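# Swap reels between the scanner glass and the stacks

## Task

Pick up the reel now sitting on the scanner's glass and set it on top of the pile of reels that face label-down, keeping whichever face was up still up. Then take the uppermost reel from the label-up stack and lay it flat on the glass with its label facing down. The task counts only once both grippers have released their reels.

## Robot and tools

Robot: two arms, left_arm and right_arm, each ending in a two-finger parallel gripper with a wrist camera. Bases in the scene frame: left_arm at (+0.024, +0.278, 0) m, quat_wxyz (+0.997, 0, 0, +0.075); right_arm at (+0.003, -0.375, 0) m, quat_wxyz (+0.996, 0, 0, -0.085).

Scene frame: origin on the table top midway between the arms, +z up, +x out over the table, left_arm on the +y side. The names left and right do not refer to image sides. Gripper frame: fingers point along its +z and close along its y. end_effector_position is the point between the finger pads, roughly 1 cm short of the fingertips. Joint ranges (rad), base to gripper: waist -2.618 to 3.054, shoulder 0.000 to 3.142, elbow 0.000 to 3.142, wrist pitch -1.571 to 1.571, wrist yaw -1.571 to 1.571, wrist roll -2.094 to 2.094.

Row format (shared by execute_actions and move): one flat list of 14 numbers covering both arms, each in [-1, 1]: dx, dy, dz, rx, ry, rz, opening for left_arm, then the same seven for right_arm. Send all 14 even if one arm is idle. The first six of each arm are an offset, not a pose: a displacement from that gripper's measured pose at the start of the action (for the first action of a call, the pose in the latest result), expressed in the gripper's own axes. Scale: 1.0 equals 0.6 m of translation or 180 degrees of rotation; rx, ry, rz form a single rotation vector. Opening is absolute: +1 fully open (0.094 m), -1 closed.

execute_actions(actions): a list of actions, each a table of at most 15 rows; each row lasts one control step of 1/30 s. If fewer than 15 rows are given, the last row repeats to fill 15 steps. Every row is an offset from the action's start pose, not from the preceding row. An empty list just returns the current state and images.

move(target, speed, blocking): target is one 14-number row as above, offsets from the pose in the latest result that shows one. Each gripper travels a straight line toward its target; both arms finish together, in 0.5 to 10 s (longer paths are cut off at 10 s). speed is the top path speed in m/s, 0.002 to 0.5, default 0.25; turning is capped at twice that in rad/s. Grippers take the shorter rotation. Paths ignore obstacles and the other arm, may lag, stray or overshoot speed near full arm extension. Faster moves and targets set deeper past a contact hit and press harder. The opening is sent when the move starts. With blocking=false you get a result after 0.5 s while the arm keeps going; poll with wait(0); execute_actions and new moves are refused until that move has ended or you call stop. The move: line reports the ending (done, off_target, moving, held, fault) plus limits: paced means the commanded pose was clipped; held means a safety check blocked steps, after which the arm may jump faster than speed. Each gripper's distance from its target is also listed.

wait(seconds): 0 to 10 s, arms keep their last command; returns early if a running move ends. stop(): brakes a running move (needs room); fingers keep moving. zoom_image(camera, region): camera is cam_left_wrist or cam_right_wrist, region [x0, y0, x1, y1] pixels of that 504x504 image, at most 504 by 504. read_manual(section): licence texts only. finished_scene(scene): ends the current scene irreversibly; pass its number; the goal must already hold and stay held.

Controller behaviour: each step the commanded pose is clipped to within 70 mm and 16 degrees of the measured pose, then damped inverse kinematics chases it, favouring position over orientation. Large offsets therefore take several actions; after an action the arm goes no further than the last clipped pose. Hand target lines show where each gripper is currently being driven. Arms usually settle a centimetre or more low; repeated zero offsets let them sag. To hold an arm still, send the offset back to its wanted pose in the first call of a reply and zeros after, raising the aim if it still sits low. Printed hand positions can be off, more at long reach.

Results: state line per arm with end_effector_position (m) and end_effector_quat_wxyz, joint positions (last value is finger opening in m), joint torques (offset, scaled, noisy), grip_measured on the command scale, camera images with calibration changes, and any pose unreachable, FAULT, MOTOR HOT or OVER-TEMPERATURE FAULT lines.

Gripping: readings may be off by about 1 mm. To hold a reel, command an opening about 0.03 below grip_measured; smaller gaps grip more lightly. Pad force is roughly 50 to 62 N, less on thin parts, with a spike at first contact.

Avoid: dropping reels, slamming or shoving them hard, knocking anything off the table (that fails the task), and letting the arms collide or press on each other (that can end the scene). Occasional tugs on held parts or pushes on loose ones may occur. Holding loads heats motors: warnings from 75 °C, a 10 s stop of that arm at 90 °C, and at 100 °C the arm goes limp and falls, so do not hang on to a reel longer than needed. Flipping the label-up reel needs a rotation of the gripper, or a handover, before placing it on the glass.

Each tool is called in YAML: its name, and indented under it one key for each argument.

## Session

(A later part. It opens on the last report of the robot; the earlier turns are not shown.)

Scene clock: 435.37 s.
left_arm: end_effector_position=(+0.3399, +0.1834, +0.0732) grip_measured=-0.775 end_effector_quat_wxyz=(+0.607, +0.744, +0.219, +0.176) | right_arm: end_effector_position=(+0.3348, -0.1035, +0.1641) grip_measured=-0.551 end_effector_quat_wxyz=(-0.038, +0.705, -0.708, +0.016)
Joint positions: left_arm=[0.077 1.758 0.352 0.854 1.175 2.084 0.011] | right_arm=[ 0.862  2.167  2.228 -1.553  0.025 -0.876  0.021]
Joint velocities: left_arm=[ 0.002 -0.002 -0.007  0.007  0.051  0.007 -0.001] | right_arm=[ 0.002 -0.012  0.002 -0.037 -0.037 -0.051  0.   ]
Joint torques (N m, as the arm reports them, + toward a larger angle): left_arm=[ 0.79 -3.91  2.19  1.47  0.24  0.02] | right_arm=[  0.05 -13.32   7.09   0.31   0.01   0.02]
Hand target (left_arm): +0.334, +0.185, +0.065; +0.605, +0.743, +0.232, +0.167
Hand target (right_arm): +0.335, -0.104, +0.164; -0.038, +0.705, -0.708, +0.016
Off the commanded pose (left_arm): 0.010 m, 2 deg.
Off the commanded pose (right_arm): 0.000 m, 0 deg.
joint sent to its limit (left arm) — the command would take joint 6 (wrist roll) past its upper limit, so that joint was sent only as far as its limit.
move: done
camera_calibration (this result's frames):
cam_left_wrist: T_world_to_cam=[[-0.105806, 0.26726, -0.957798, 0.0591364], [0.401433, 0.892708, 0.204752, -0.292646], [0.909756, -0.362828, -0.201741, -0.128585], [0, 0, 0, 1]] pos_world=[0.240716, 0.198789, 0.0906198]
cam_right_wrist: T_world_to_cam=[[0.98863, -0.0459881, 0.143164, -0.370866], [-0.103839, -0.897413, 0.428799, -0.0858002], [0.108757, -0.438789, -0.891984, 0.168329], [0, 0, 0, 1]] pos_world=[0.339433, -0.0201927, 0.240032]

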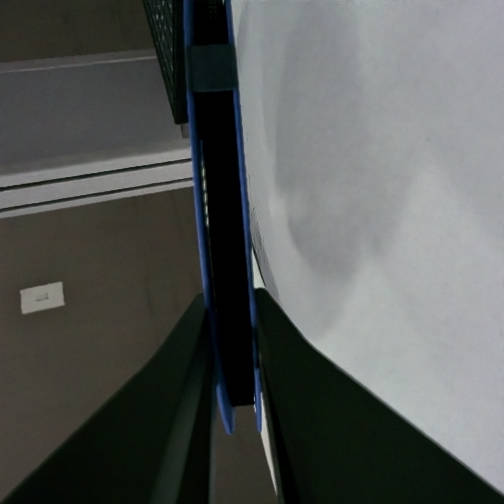

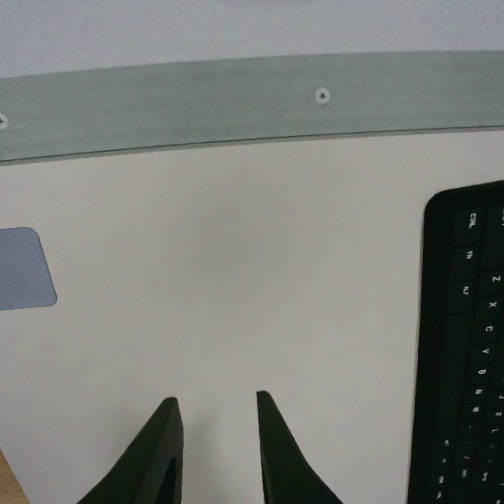

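move:
  target: [0,0,0,0,0,0,-0.2,0,0,0,0,0,0,-0.55]

move:
  target: [0,0,-0.07,0,0,0,-0.2,0,0,0,0,0,0,-0.55]
  speed: 0.03

move:
  target: [0,0.15,-0.08,0,0,0,-0.2,0,0,0,0,0,0,-0.55]

move:
  target: [0,0.1,-0.1,0,0,0,1,-0.15,0,-0.1,0,0,0,1]

Scene clock: 442.40 s.
left_arm: end_effector_position=(+0.3402, +0.1837, +0.0730) grip_measured=-0.202 end_effector_quat_wxyz=(+0.606, +0.744, +0.219, +0.177) | right_arm: end_effector_position=(+0.3348, -0.1035, +0.1641) grip_measured=-0.551 end_effector_quat_wxyz=(-0.038, +0.705, -0.708, +0.016)
Joint positions: left_arm=[0.077 1.759 0.351 0.857 1.172 2.084 0.037] | right_arm=[ 0.862  2.167  2.228 -1.553  0.025 -0.876  0.021]
Joint velocities: left_arm=[ 0.012 -0.002  0.012 -0.007 -0.037 -0.022  0.001] | right_arm=[ 0.012 -0.017  0.012 -0.037 -0.037  0.007  0.001]
Joint torques (N m, as the arm reports them, + toward a larger angle): left_arm=[ 0.03 -5.11  4.21  1.5   0.26 -0.02] | right_arm=[  0.03 -13.34   7.04   0.32   0.02   0.02]
Hand target (left_arm): +0.340, +0.183, +0.073; +0.607, +0.744, +0.219, +0.176
Hand target (right_arm): +0.335, -0.104, +0.164; -0.038, +0.705, -0.708, +0.016
Off the commanded pose (left_arm): 0.001 m, 0 deg.
Off the commanded pose (right_arm): 0.000 m, 0 deg.
move: done
camera_calibration (this result's frames):
cam_left_wrist: T_world_to_cam=[[-0.10578, 0.268724, -0.957391, 0.0585218], [0.398956, 0.893375, 0.206675, -0.292436], [0.910848, -0.360095, -0.20171, -0.129757], [0, 0, 0, 1]] pos_world=[0.241048, 0.198804, 0.0902945]
cam_right_wrist: T_world_to_cam=[[0.98863, -0.0459881, 0.143164, -0.370866], [-0.103839, -0.897413, 0.428799, -0.0858002], [0.108757, -0.438789, -0.891984, 0.168329], [0, 0, 0, 1]] pos_world=[0.339433, -0.0201927, 0.240032]

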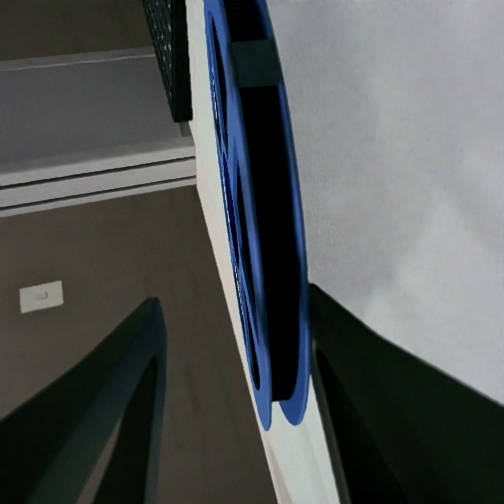

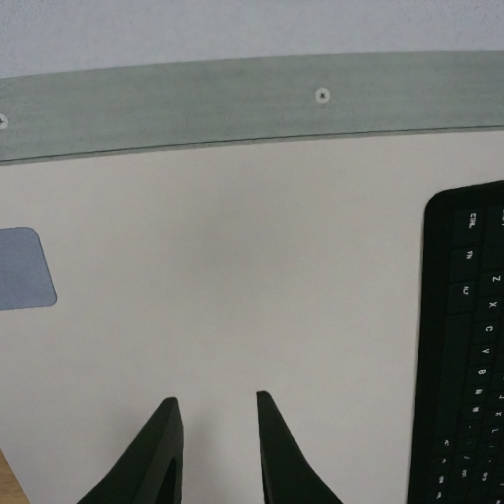

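Scene clock: 444.17 s.
left_arm: end_effector_position=(+0.3237, +0.2187, +0.0753) grip_measured=-0.202 end_effector_quat_wxyz=(+0.621, +0.717, +0.253, +0.193) | right_arm: end_effector_position=(+0.3348, -0.1035, +0.1641) grip_measured=-0.551 end_effector_quat_wxyz=(-0.038, +0.705, -0.708, +0.016)
Joint positions: left_arm=[0.242 1.749 0.283 0.896 1.279 2.084 0.037] | right_arm=[ 0.862  2.167  2.228 -1.553  0.025 -0.876  0.021]
Joint velocities: left_arm=[ 0.012  0.032  0.002  0.007  0.037 -0.066  0.   ] | right_arm=[ 0.002 -0.012 -0.002  0.066  0.066 -0.007  0.   ]
Joint torques (N m, as the arm reports them, + toward a larger angle): left_arm=[ 0.74 -6.33  2.09  1.58  0.51  0.02] | right_arm=[  0.   -13.31   7.04   0.31   0.     0.02]
Hand target (left_arm): +0.318, +0.217, +0.082; +0.627, +0.715, +0.239, +0.197
Hand target (right_arm): +0.335, -0.104, +0.164; -0.038, +0.705, -0.708, +0.016
Off the commanded pose (left_arm): 0.008 m, 6 deg.
Off the commanded pose (right_arm): 0.000 m, 0 deg.
joint sent to its limit (left arm) — the command would take joint 6 (wrist roll) past its upper limit, so that joint was sent only as far as its limit.
move: off_target (left_arm)
camera_calibration (this result's frames):
cam_left_wrist: T_world_to_cam=[[-0.12501, 0.202215, -0.97133, 0.071432], [0.330767, 0.931496, 0.151353, -0.299615], [0.935396, -0.302364, -0.183332, -0.123629], [0, 0, 0, 1]] pos_world=[0.223675, 0.227265, 0.0920665]
cam_right_wrist: T_world_to_cam=[[0.98863, -0.0459881, 0.143164, -0.370866], [-0.103839, -0.897413, 0.428799, -0.0858002], [0.108757, -0.438789, -0.891984, 0.168329], [0, 0, 0, 1]] pos_world=[0.339433, -0.0201927, 0.240032]

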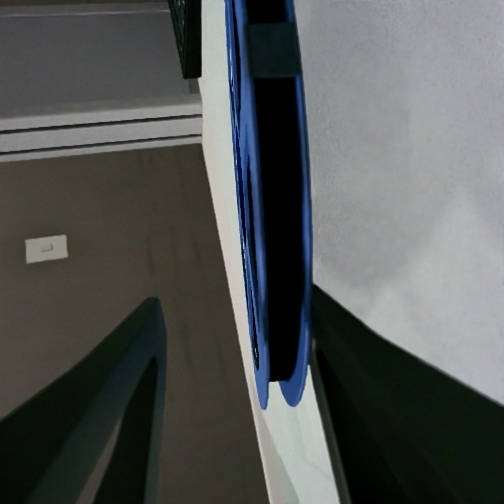

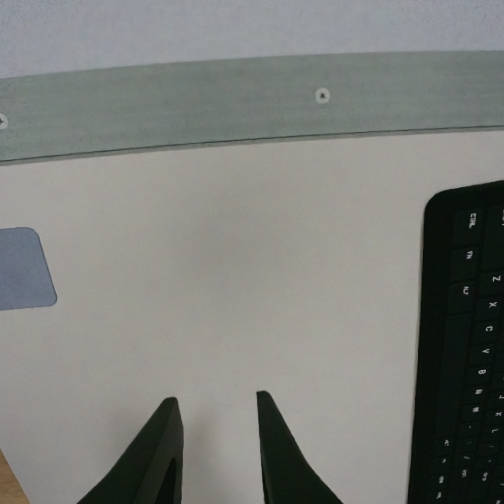

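Scene clock: 445.47 s.
left_arm: end_effector_position=(+0.3031, +0.2429, +0.1625) grip_measured=-0.202 end_effector_quat_wxyz=(+0.641, +0.688, +0.273, +0.204) | right_arm: end_effector_position=(+0.3348, -0.1035, +0.1641) grip_measured=-0.551 end_effector_quat_wxyz=(-0.038, +0.705, -0.708, +0.016)
Joint positions: left_arm=[0.393 1.241 0.363 0.29  1.399 2.081 0.037] | right_arm=[ 0.862  2.167  2.228 -1.553  0.025 -0.876  0.021]
Joint velocities: left_arm=[ 0.002 -0.017 -0.022 -0.022 -0.051 -0.007 -0.001] | right_arm=[-0.002 -0.012  0.012  0.022 -0.095 -0.037  0.001]
Joint torques (N m, as the arm reports them, + toward a larger angle): left_arm=[ 0.36 -4.02  9.39  1.1   0.31  0.03] | right_arm=[  0.03 -13.33   7.04   0.3    0.02   0.02]
Hand target (left_arm): +0.305, +0.245, +0.173; +0.640, +0.689, +0.265, +0.214
Hand target (right_arm): +0.335, -0.104, +0.164; -0.038, +0.705, -0.708, +0.016
Off the commanded pose (left_arm): 0.011 m, 5 deg.
Off the commanded pose (right_arm): 0.000 m, 0 deg.
joint sent to its limit (left arm) — the command would take joint 6 (wrist roll) past its upper limit, so that joint was sent only as far as its limit.
move: off_target (left_arm)
camera_calibration (this result's frames):
cam_left_wrist: T_world_to_cam=[[-0.120631, 0.129633, -0.984197, 0.167051], [0.281586, 0.955183, 0.0912978, -0.309711], [0.951923, -0.266122, -0.151727, -0.0999893], [0, 0, 0, 1]] pos_world=[0.202544, 0.247566, 0.177516]
cam_right_wrist: T_world_to_cam=[[0.98863, -0.0459881, 0.143164, -0.370866], [-0.103839, -0.897413, 0.428799, -0.0858002], [0.108757, -0.438789, -0.891984, 0.168329], [0, 0, 0, 1]] pos_world=[0.339433, -0.0201927, 0.240032]

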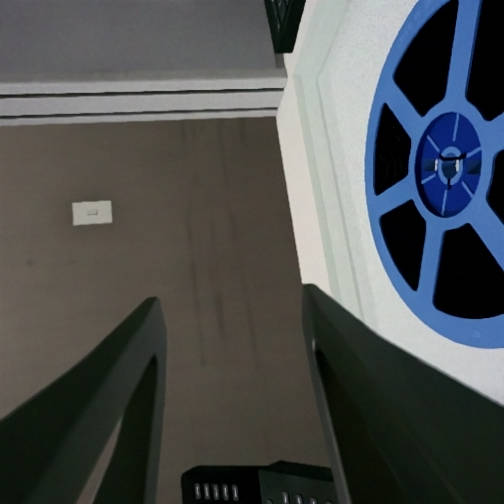

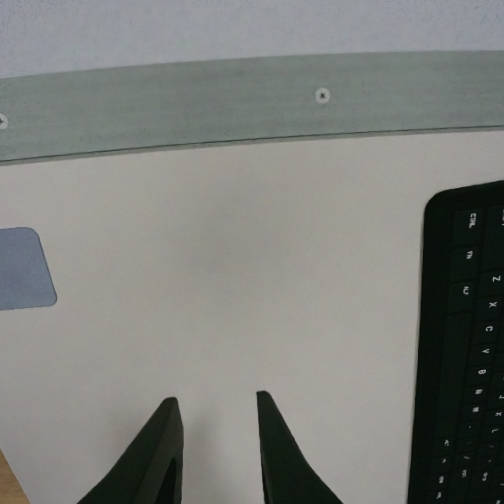

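Scene clock: 446.80 s.
left_arm: end_effector_position=(+0.2740, +0.2849, +0.2174) grip_measured=+1.000 end_effector_quat_wxyz=(+0.659, +0.637, +0.308, +0.253) | right_arm: end_effector_position=(+0.3255, -0.0146, +0.2256) grip_measured=+1.000 end_effector_quat_wxyz=(-0.172, +0.702, -0.691, +0.006)
Joint positions: left_arm=[ 0.663  1.015  0.427 -0.003  1.567  2.078  0.094] | right_arm=[ 1.019  2.26   2.594 -1.561  0.031 -0.742  0.094]
Joint velocities: left_arm=[ 0.002 -0.007  0.002  0.007  0.007 -0.007  0.   ] | right_arm=[-0.002 -0.002  0.007 -0.037  0.022  0.037  0.   ]
Joint torques (N m, as the arm reports them, + toward a larger angle): left_arm=[ 0.69 -2.58 10.05  0.98  0.47  0.04] | right_arm=[ -0.48 -12.66   9.2    0.68   0.04   0.09]
Hand target (left_arm): +0.272, +0.285, +0.229; +0.661, +0.638, +0.297, +0.259
Hand target (right_arm): +0.330, -0.016, +0.226; -0.174, +0.697, -0.696, +0.008
Off the commanded pose (left_arm): 0.011 m, 9 deg.
Off the commanded pose (right_arm): 0.005 m, 16 deg.
joint sent to its limit (left arm) — the command would take joint 5 (wrist yaw) past its upper limit, so that joint was sent only as far as its limit.
joint sent to its limit (right arm) — the command would take joint 4 (wrist pitch) past its lower limit, so that joint was sent only as far as its limit.
move: off_target (left_arm, right_arm); limits=paced
camera_calibration (this result's frames):
cam_left_wrist: T_world_to_cam=[[-0.0787228, 0.0405423, -0.996072, 0.228637], [0.151051, 0.988121, 0.0282806, -0.306524], [0.985386, -0.148232, -0.0839116, -0.110231], [0, 0, 0, 1]] pos_world=[0.17292, 0.277274, 0.227158]
cam_right_wrist: T_world_to_cam=[[0.949871, -0.0692218, 0.304882, -0.390578], [-0.139822, -0.966278, 0.216232, 0.025336], [0.279633, -0.248021, -0.927519, 0.218414], [0, 0, 0, 1]] pos_world=[0.313466, 0.0516165, 0.316185]

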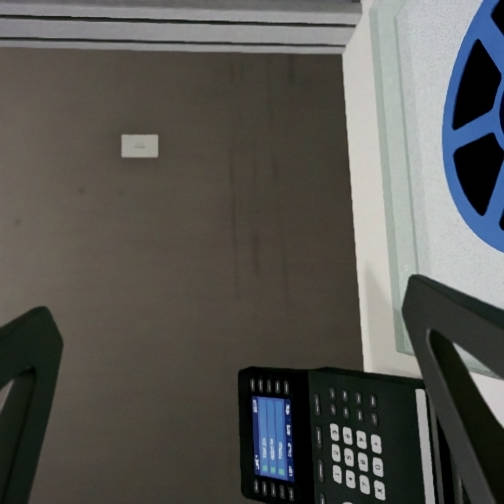

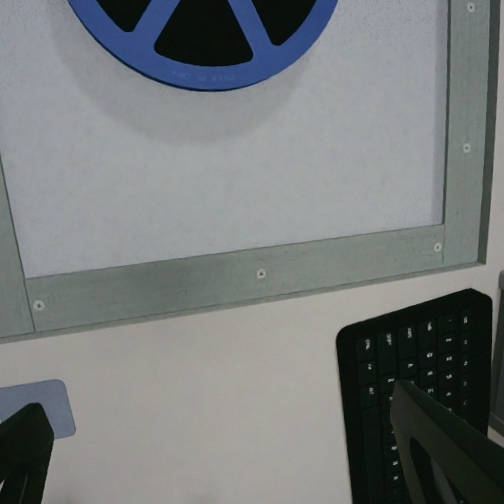

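move:
  target: [0,0,-0.1,0,0,0,1,-0.15,0,0,0,0,0,1]

Scene clock: 451.93 s.
left_arm: end_effector_position=(+0.2356, +0.3283, +0.2195) grip_measured=+1.000 end_effector_quat_wxyz=(+0.593, +0.580, +0.405, +0.384) | right_arm: end_effector_position=(+0.3135, +0.0708, +0.2417) grip_measured=+1.000 end_effector_quat_wxyz=(-0.274, +0.693, -0.667, -0.015)
Joint positions: left_arm=[ 1.033  0.673  0.31  -0.117  1.569  2.017  0.094] | right_arm=[ 1.151  2.408  2.843 -1.455  0.065 -0.647  0.094]
Joint velocities: left_arm=[-0.002  0.007 -0.017 -0.11   0.037 -0.051  0.   ] | right_arm=[-0.002  0.002  0.007 -0.007  0.007  0.051  0.   ]
Joint torques (N m, as the arm reports them, + toward a larger angle): left_arm=[ 0.69 -0.57  6.64  1.04  0.39 -0.14] | right_arm=[ -0.36 -13.89   9.41   1.1    0.08   0.09]
Hand target (left_arm): +0.233, +0.324, +0.218; +0.603, +0.572, +0.410, +0.375
Hand target (right_arm): +0.320, +0.072, +0.246; -0.286, +0.685, -0.670, -0.013
Off the commanded pose (left_arm): 0.006 m, 21 deg; orientation clipped at the last step of the last action.
Off the commanded pose (right_arm): 0.009 m, 12 deg.
elbow stopped short (right arm): the move would have taken joint 3 (elbow) straighter than the controller allows; a more bent joint 3 avoids this.
joint sent to its limit (left arm) — the command would take joint 5 (wrist yaw) past its upper limit, so that joint was sent only as far as its limit.
move: off_target (left_arm, right_arm); limits=paced
camera_calibration (this result's frames):
cam_left_wrist: T_world_to_cam=[[-0.0685142, 0.0532797, -0.996226, 0.219373], [-0.215298, 0.974253, 0.0669114, -0.261298], [0.974142, 0.21907, -0.0552792, -0.189988], [0, 0, 0, 1]] pos_world=[0.143849, 0.284503, 0.225527]
cam_right_wrist: T_world_to_cam=[[0.909761, -0.102349, 0.402318, -0.386884], [-0.124471, -0.991795, 0.0291557, 0.144875], [0.396033, -0.0766016, -0.915036, 0.206192], [0, 0, 0, 1]] pos_world=[0.288346, 0.119884, 0.340099]

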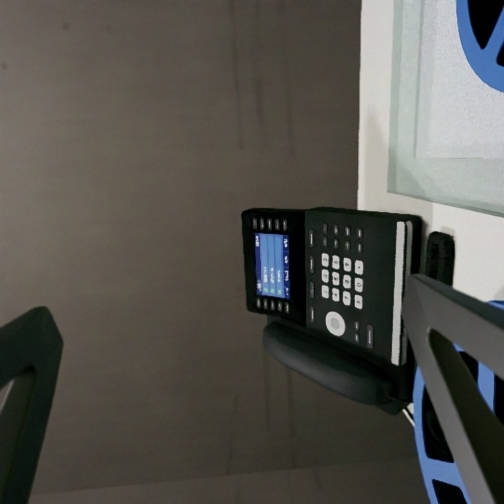

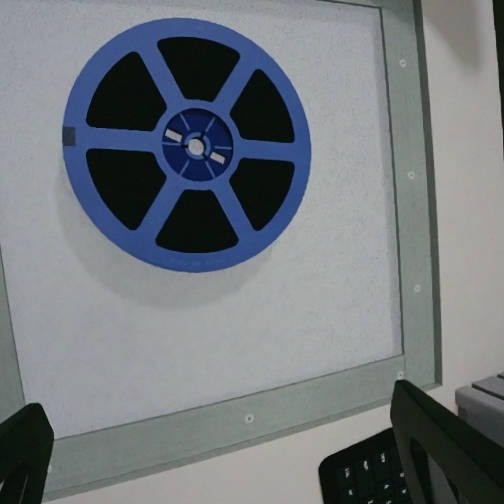

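move:
  target: [0,0,0,0,0,0,1,0.35,0,0,0,0,0,1]

finished_scene:
  scene: 1

Scene clock: 460.33 s.
left_arm: end_effector_position=(+0.2355, +0.3282, +0.2192) grip_measured=+1.000 end_effector_quat_wxyz=(+0.594, +0.579, +0.407, +0.383) | right_arm: end_effector_position=(+0.3429, -0.1233, +0.1553) grip_measured=+1.000 end_effector_quat_wxyz=(-0.261, +0.693, -0.673, -0.006)
Joint positions: left_arm=[ 1.033  0.673  0.31  -0.122  1.569  2.017  0.094] | right_arm=[ 0.753  1.679  1.397 -0.774 -0.12  -0.984  0.094]
Joint velocities: left_arm=[ 0.012  0.017 -0.007  0.037 -0.022 -0.007  0.   ] | right_arm=[ 0.007  0.007 -0.002  0.051 -0.066 -0.007  0.   ]
Joint torques (N m, as the arm reports them, + toward a larger angle): left_arm=[0.02 1.08 7.79 1.32 0.23 0.  ] | right_arm=[  0.12 -11.84   6.77   1.08  -0.21  -0.02]
Hand target (left_arm): +0.236, +0.328, +0.219; +0.593, +0.580, +0.405, +0.384
Hand target (right_arm): +0.339, -0.122, +0.163; -0.273, +0.694, -0.666, -0.012
Off the commanded pose (left_arm): 0.000 m, 0 deg.
Off the commanded pose (right_arm): 0.008 m, 2 deg.
move: done
camera_calibration (this result's frames):
cam_left_wrist: T_world_to_cam=[[-0.0705414, 0.0483257, -0.996338, 0.221167], [-0.215539, 0.974491, 0.0625265, -0.260274], [0.973944, 0.219161, -0.0583259, -0.189221], [0, 0, 0, 1]] pos_world=[0.143793, 0.284416, 0.225595]
cam_right_wrist: T_world_to_cam=[[0.912043, -0.102977, 0.396956, -0.39868], [-0.137212, -0.988798, 0.0587466, -0.0412786], [0.386459, -0.108046, -0.915956, 0.100181], [0, 0, 0, 1]] pos_world=[0.319233, -0.0710467, 0.252444]

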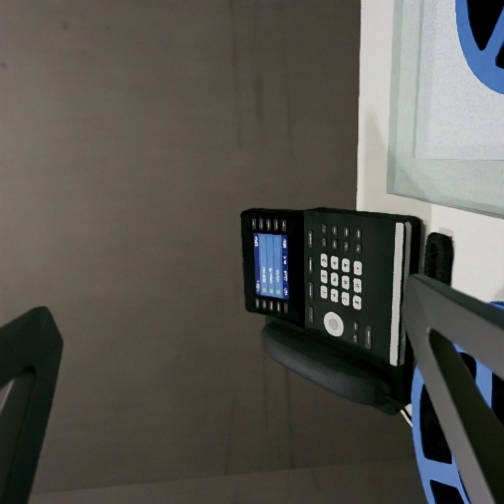

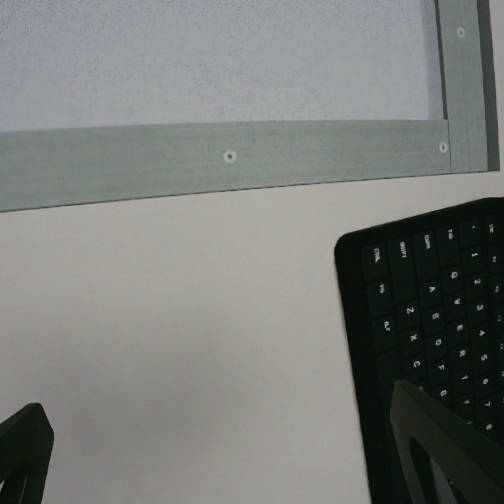

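The scene is finished: the task was done.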